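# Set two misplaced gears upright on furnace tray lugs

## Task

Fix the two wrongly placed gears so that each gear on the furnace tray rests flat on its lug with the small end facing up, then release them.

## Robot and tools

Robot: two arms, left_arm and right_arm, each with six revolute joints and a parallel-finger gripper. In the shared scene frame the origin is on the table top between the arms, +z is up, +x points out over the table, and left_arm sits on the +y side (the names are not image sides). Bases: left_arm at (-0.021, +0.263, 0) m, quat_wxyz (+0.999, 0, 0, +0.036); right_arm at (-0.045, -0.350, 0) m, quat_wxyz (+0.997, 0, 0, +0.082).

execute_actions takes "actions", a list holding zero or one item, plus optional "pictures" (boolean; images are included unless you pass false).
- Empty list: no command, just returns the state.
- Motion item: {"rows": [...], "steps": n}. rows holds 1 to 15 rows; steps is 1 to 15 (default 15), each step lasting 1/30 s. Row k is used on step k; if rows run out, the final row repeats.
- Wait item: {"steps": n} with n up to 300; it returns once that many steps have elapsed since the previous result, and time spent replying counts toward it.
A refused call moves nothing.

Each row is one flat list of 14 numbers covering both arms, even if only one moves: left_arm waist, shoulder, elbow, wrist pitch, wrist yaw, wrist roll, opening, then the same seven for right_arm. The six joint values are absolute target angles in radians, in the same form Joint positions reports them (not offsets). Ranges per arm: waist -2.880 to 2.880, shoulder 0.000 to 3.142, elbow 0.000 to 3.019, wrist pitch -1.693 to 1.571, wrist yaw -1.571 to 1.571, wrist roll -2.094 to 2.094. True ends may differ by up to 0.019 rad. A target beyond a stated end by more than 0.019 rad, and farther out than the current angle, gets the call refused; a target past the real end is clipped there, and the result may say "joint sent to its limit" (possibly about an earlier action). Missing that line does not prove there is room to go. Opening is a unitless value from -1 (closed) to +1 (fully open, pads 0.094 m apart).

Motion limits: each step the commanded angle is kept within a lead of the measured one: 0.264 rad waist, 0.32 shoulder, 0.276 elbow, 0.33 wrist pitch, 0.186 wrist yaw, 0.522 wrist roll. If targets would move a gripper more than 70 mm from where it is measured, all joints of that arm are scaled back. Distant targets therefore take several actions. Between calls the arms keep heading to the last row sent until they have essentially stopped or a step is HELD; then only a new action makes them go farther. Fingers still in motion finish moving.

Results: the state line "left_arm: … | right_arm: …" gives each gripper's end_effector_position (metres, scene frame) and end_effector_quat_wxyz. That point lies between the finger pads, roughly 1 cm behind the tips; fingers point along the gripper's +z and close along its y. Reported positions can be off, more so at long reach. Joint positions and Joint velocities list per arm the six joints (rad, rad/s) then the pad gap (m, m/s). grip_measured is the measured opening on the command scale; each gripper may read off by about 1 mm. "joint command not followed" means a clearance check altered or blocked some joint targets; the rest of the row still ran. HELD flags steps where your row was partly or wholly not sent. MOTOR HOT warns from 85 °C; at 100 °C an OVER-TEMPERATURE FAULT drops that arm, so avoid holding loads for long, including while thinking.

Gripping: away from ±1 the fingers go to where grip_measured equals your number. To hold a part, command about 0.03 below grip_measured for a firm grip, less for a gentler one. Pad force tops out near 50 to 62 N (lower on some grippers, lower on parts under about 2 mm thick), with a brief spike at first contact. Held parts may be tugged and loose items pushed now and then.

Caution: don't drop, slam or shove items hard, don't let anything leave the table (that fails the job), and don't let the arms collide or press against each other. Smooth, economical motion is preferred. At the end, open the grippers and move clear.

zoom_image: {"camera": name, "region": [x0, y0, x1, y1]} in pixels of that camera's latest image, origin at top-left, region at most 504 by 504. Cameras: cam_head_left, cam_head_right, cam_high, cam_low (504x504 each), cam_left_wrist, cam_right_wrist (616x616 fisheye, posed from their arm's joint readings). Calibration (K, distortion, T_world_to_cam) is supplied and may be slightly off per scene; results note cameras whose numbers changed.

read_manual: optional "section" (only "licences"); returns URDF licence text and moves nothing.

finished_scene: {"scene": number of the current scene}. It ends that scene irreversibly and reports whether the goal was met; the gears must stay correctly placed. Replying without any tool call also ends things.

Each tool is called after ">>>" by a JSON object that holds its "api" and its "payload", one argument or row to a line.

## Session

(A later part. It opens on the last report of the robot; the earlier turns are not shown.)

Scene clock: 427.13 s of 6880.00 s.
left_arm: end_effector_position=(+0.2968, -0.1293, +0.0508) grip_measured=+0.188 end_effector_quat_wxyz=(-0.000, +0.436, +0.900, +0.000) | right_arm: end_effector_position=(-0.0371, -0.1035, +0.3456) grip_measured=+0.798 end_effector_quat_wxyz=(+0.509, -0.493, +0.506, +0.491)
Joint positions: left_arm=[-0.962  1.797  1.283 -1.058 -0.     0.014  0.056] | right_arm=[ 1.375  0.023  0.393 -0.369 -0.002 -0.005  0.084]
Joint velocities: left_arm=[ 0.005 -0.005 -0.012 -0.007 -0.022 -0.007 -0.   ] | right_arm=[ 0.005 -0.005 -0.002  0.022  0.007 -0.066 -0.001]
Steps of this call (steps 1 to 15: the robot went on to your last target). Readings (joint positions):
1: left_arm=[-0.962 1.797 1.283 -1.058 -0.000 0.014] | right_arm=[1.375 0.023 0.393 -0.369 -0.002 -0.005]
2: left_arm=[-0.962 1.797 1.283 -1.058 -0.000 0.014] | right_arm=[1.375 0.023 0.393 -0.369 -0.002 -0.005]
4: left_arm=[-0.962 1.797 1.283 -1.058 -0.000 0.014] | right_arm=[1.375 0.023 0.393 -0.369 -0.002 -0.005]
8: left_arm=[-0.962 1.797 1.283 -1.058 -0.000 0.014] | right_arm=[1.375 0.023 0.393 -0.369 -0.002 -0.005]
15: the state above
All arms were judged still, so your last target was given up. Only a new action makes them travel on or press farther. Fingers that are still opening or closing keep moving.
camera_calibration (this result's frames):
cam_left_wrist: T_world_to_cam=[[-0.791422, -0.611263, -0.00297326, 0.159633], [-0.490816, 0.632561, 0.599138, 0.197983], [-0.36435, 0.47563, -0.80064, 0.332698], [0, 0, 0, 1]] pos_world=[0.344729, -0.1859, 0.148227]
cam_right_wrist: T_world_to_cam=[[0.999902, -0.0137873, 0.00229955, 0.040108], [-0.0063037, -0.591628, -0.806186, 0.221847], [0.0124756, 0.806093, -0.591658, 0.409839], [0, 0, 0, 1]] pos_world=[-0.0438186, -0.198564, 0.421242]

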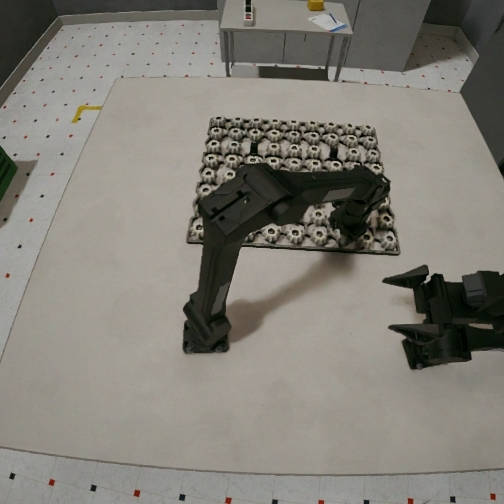

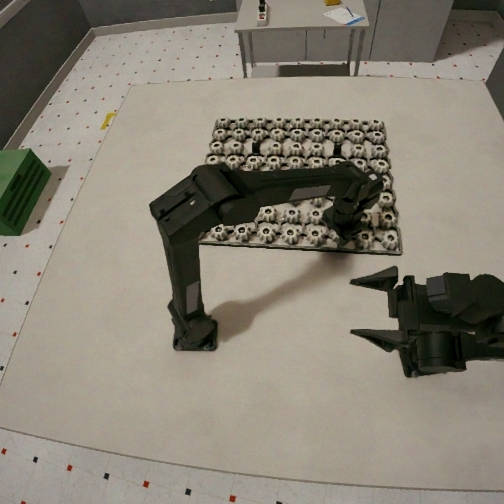

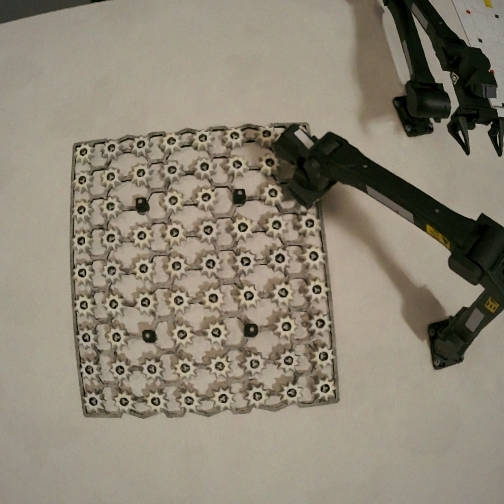

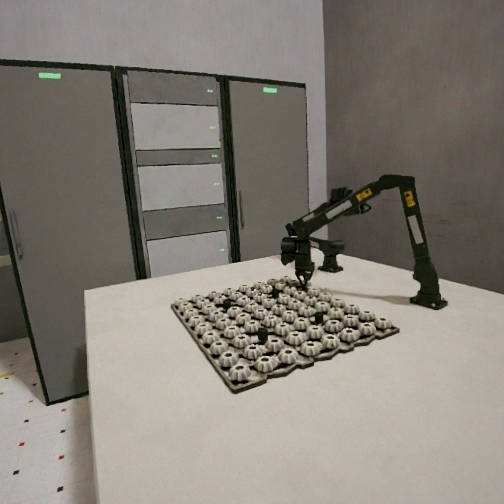

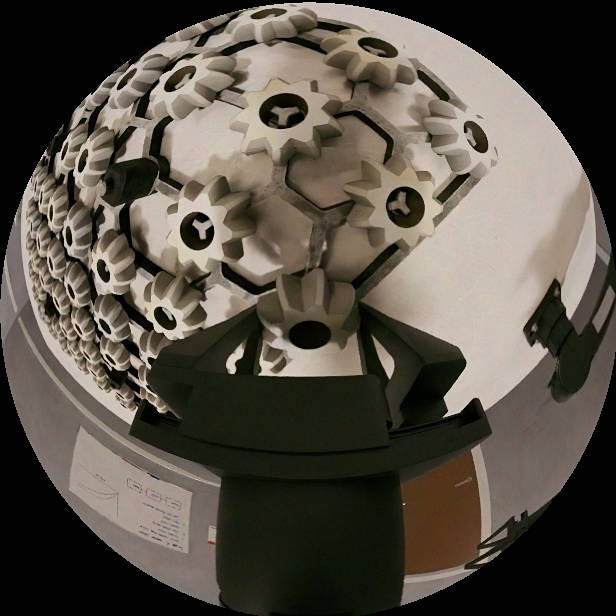

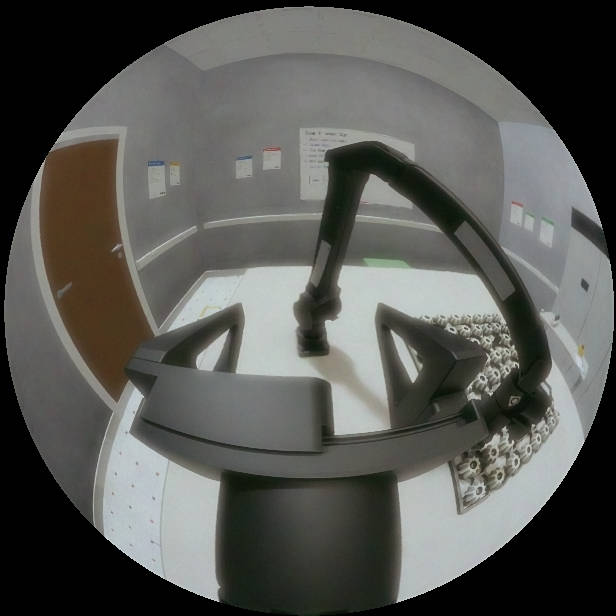

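>>> {"api": "execute_actions", "payload": {
  "actions": [
    {"rows":[[-0.955,1.82,1.27,-0.99,0,0,0.0,1.368,0.03,0.43,-0.38,0,0,0.8]]}
  ]
}}

Scene clock: 434.20 s of 6880.00 s.
left_arm: end_effector_position=(+0.3002, -0.1337, +0.0352) grip_measured=+0.188 end_effector_quat_wxyz=(+0.008, +0.436, +0.900, -0.004) | right_arm: end_effector_position=(-0.0371, -0.1035, +0.3456) grip_measured=+0.798 end_effector_quat_wxyz=(+0.509, -0.493, +0.506, +0.491)
Joint positions: left_arm=[-0.962  1.819  1.268 -1.001  0.     0.014  0.056] | right_arm=[ 1.375  0.023  0.393 -0.369 -0.002 -0.005  0.084]
Joint velocities: left_arm=[ 0.005 -0.005 -0.012  0.002 -0.007 -0.022  0.   ] | right_arm=[-0.005  0.015 -0.007 -0.012 -0.022  0.022  0.001]
Steps of this call (steps 1 to 90: nothing new was sent; then 3.57 s passed at rest; steps 91 to 105: all 15 steps of this action). Readings (joint positions):
91: left_arm=[-0.962 1.797 1.281 -1.049 -0.000 0.014] | right_arm=[1.375 0.023 0.393 -0.369 -0.002 -0.005]
92: left_arm=[-0.962 1.797 1.278 -1.031 -0.000 0.014] | right_arm=[1.375 0.023 0.393 -0.369 -0.002 -0.005]
94: left_arm=[-0.962 1.803 1.275 -1.010 0.000 0.014] | right_arm=[1.375 0.023 0.393 -0.369 -0.002 -0.005]
98: left_arm=[-0.962 1.815 1.270 -1.003 0.000 0.014] | right_arm=[1.375 0.023 0.393 -0.369 -0.002 -0.005]
105: the state above
camera_calibration (this result's frames):
cam_left_wrist: T_world_to_cam=[[-0.791393, -0.611302, -0.00268365, 0.159566], [-0.497713, 0.641779, 0.583439, 0.215636], [-0.354935, 0.463065, -0.812152, 0.319404], [0, 0, 0, 1]] pos_world=[0.346972, -0.188752, 0.134022]
cam_right_wrist: T_world_to_cam=[[0.999902, -0.0137873, 0.00229955, 0.040108], [-0.0063037, -0.591628, -0.806186, 0.221847], [0.0124756, 0.806093, -0.591658, 0.409839], [0, 0, 0, 1]] pos_world=[-0.0438186, -0.198564, 0.421242]

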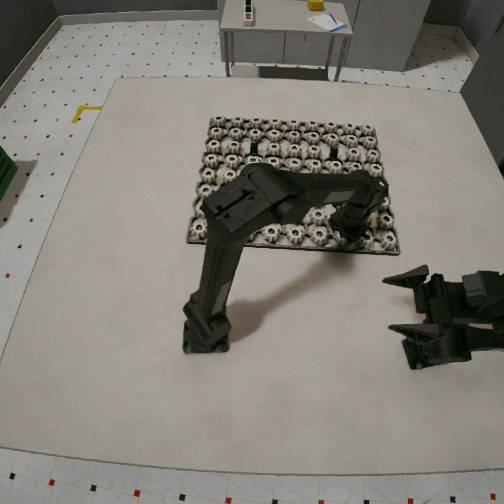

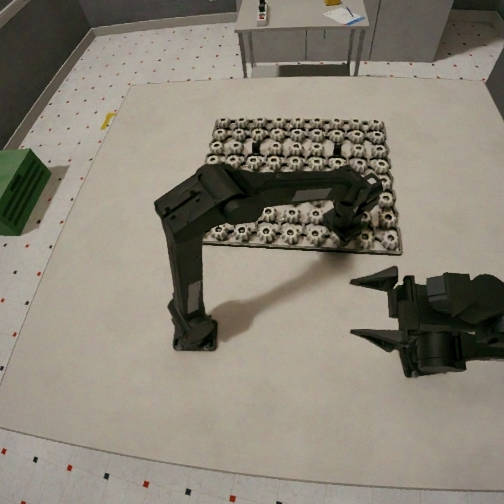

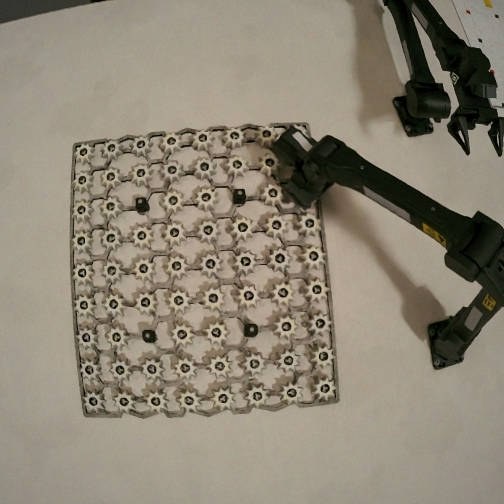

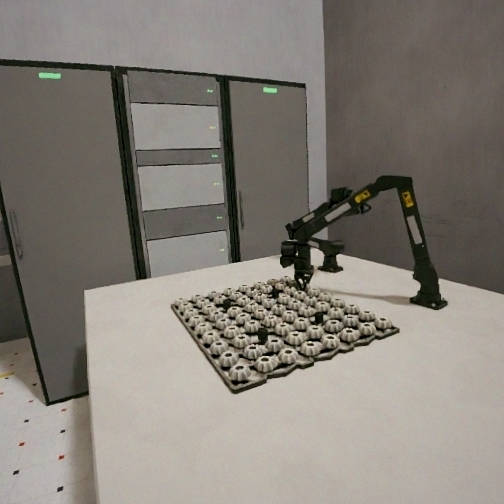

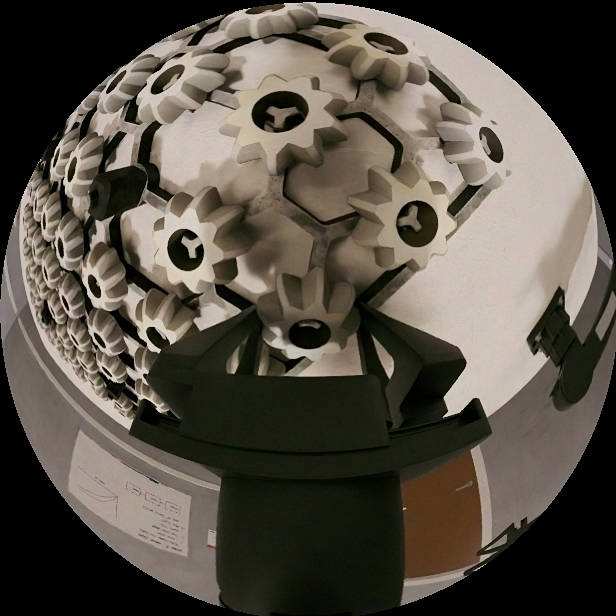

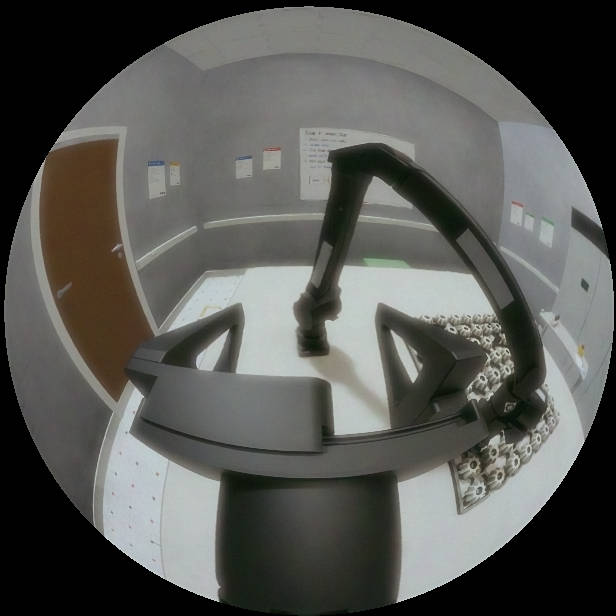

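Lug visible in the bore. Lower a bit, release and lift.

>>> {"api": "execute_actions", "payload": {
  "actions": [
    {"rows":[[-0.955,1.835,1.27,-0.99,0,0,0.0,1.368,0.03,0.43,-0.38,0,0,0.8]],"steps":10}
  ],
  "pictures": false
}}

>>> {"api": "execute_actions", "payload": {
  "actions": [
    {"rows":[[-0.955,1.835,1.27,-0.99,0,0,0.42,1.368,0.03,0.43,-0.38,0,0,0.8]],"steps":8}
  ],
  "pictures": false
}}

>>> {"api": "execute_actions", "payload": {
  "actions": [
    {"rows":[[-0.955,1.66,1.3,-1.17,0,0,0.42,1.368,0.03,0.43,-0.38,0,0,0.8]]}
  ]
}}

Scene clock: 444.43 s of 6880.00 s.
left_arm: end_effector_position=(+0.3002, -0.1337, +0.0328) grip_measured=+0.188 end_effector_quat_wxyz=(+0.007, +0.436, +0.900, -0.004) | right_arm: end_effector_position=(-0.0371, -0.1035, +0.3456) grip_measured=+0.798 end_effector_quat_wxyz=(+0.509, -0.493, +0.506, +0.491)
Joint positions: left_arm=[-0.962  1.824  1.268 -0.999  0.     0.014  0.056] | right_arm=[ 1.375  0.023  0.393 -0.369 -0.002 -0.005  0.084]
Joint velocities: left_arm=[-0.005 -0.005  0.002  0.002 -0.037 -0.051 -0.001] | right_arm=[-0.015 -0.024  0.002 -0.007  0.037 -0.022  0.001]
Steps of this call (steps 1 to 15: the robot went on to your last target; steps 16 to 90: nothing new was sent; then 6.90 s passed at rest; steps 91 to 100: all 10 steps of this action). Readings (joint positions):
91: left_arm=[-0.962 1.820 1.268 -1.001 0.000 0.014] | right_arm=[1.375 0.023 0.393 -0.369 -0.002 -0.005]
92: left_arm=[-0.962 1.820 1.268 -1.000 0.000 0.014] | right_arm=[1.375 0.023 0.393 -0.369 -0.002 -0.005]
94: left_arm=[-0.962 1.823 1.268 -1.000 0.000 0.014] | right_arm=[1.375 0.023 0.393 -0.369 -0.002 -0.005]
98: left_arm=[-0.962 1.824 1.268 -0.999 0.000 0.014] | right_arm=[1.375 0.023 0.393 -0.369 -0.002 -0.005]
100: the state above

Scene clock: 444.70 s of 6880.00 s.
left_arm: end_effector_position=(+0.3002, -0.1336, +0.0328) grip_measured=+0.418 end_effector_quat_wxyz=(+0.007, +0.436, +0.900, -0.003) | right_arm: end_effector_position=(-0.0371, -0.1035, +0.3456) grip_measured=+0.798 end_effector_quat_wxyz=(+0.509, -0.493, +0.506, +0.491)
Joint positions: left_arm=[-0.962  1.824  1.268 -0.999  0.     0.014  0.067] | right_arm=[ 1.375  0.023  0.393 -0.369 -0.002 -0.005  0.084]
Joint velocities: left_arm=[ 0.015 -0.005 -0.007  0.007  0.037 -0.022 -0.001] | right_arm=[ 0.005 -0.005 -0.007 -0.002  0.066  0.022  0.   ]
Steps of this call (steps 1 to 8: all 8 steps of this action). Readings (joint positions):
1: left_arm=[-0.962 1.824 1.268 -0.999 0.000 0.014] | right_arm=[1.375 0.023 0.393 -0.369 -0.002 -0.005]
2: left_arm=[-0.962 1.824 1.268 -0.999 0.000 0.014] | right_arm=[1.375 0.023 0.393 -0.369 -0.002 -0.005]
4: left_arm=[-0.962 1.824 1.268 -0.999 0.000 0.014] | right_arm=[1.375 0.023 0.393 -0.369 -0.002 -0.005]
8: the state above

Scene clock: 445.20 s of 6880.00 s.
left_arm: end_effector_position=(+0.2812, -0.1102, +0.1214) grip_measured=+0.418 end_effector_quat_wxyz=(+0.019, +0.436, +0.900, -0.009) | right_arm: end_effector_position=(-0.0371, -0.1035, +0.3456) grip_measured=+0.798 end_effector_quat_wxyz=(+0.509, -0.493, +0.506, +0.491)
Joint positions: left_arm=[-0.962  1.635  1.268 -1.162  0.     0.014  0.067] | right_arm=[ 1.375  0.023  0.393 -0.369 -0.002 -0.005  0.084]
Joint velocities: left_arm=[ 0.005  0.073  0.002 -0.012 -0.022  0.007 -0.001] | right_arm=[-0.024 -0.015  0.007 -0.012 -0.007 -0.095  0.   ]
Steps of this call (steps 1 to 15: all 15 steps of this action). Readings (joint positions):
1: left_arm=[-0.962 1.819 1.268 -1.018 0.000 0.014] | right_arm=[1.375 0.023 0.393 -0.369 -0.002 -0.005]
2: left_arm=[-0.962 1.809 1.268 -1.055 0.000 0.014] | right_arm=[1.375 0.023 0.393 -0.369 -0.002 -0.005]
4: left_arm=[-0.962 1.773 1.268 -1.118 0.000 0.014] | right_arm=[1.375 0.023 0.393 -0.369 -0.002 -0.005]
8: left_arm=[-0.962 1.675 1.268 -1.157 0.000 0.014] | right_arm=[1.375 0.023 0.393 -0.369 -0.002 -0.005]
15: the state above
camera_calibration (this result's frames):
cam_left_wrist: T_world_to_cam=[[-0.791339, -0.611366, -0.00361998, 0.159221], [-0.506173, 0.651836, 0.56471, 0.146562], [-0.342885, 0.44871, -0.825281, 0.368454], [0, 0, 0, 1]] pos_world=[0.326521, -0.163521, 0.22189]
cam_right_wrist: T_world_to_cam=[[0.999902, -0.0137873, 0.00229955, 0.040108], [-0.0063037, -0.591628, -0.806186, 0.221847], [0.0124756, 0.806093, -0.591658, 0.409839], [0, 0, 0, 1]] pos_world=[-0.0438186, -0.198564, 0.421242]

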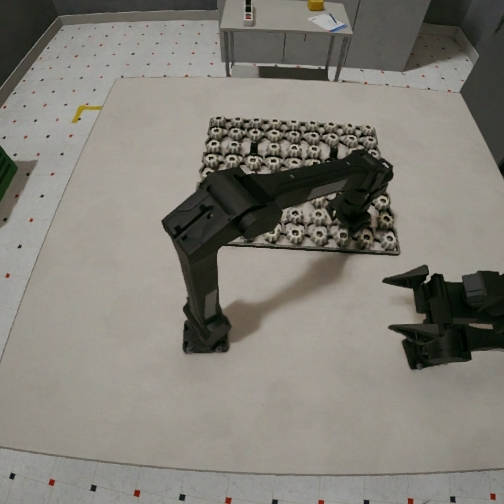

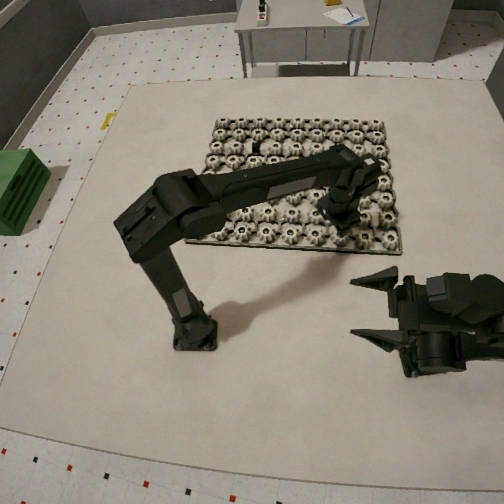

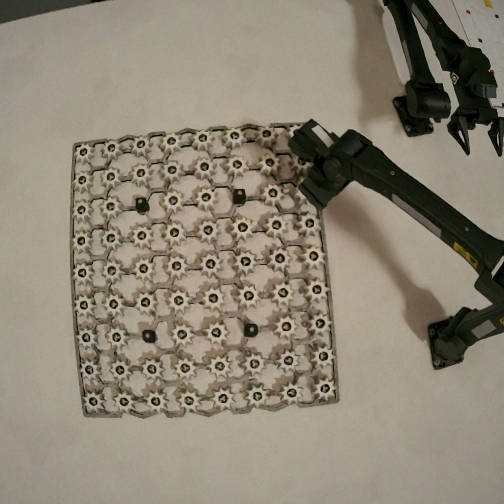

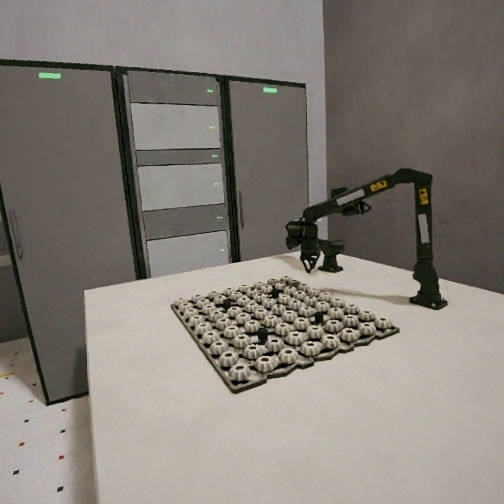

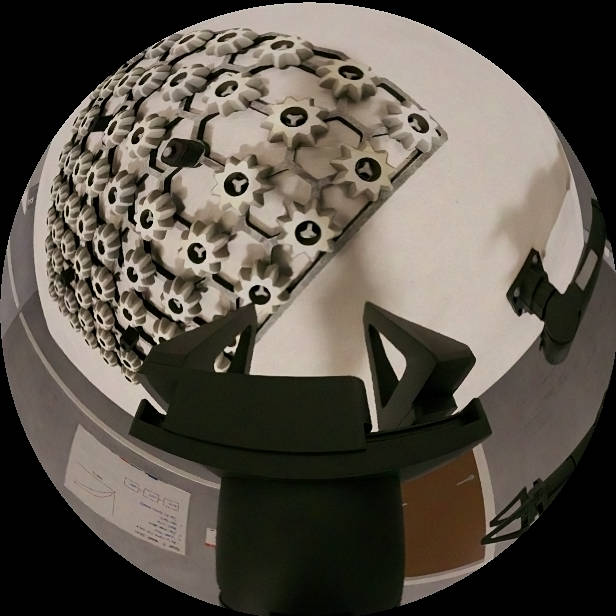

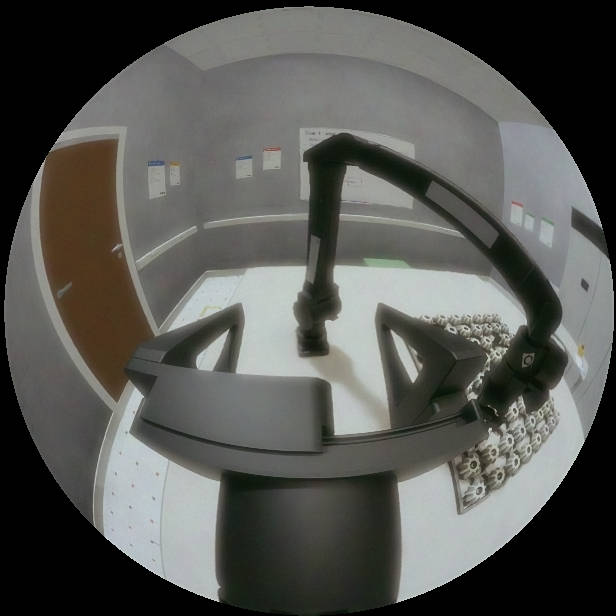

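>>> {"api": "finished_scene", "payload": {
  "scene": 1
}}

The scene is finished: the task was done.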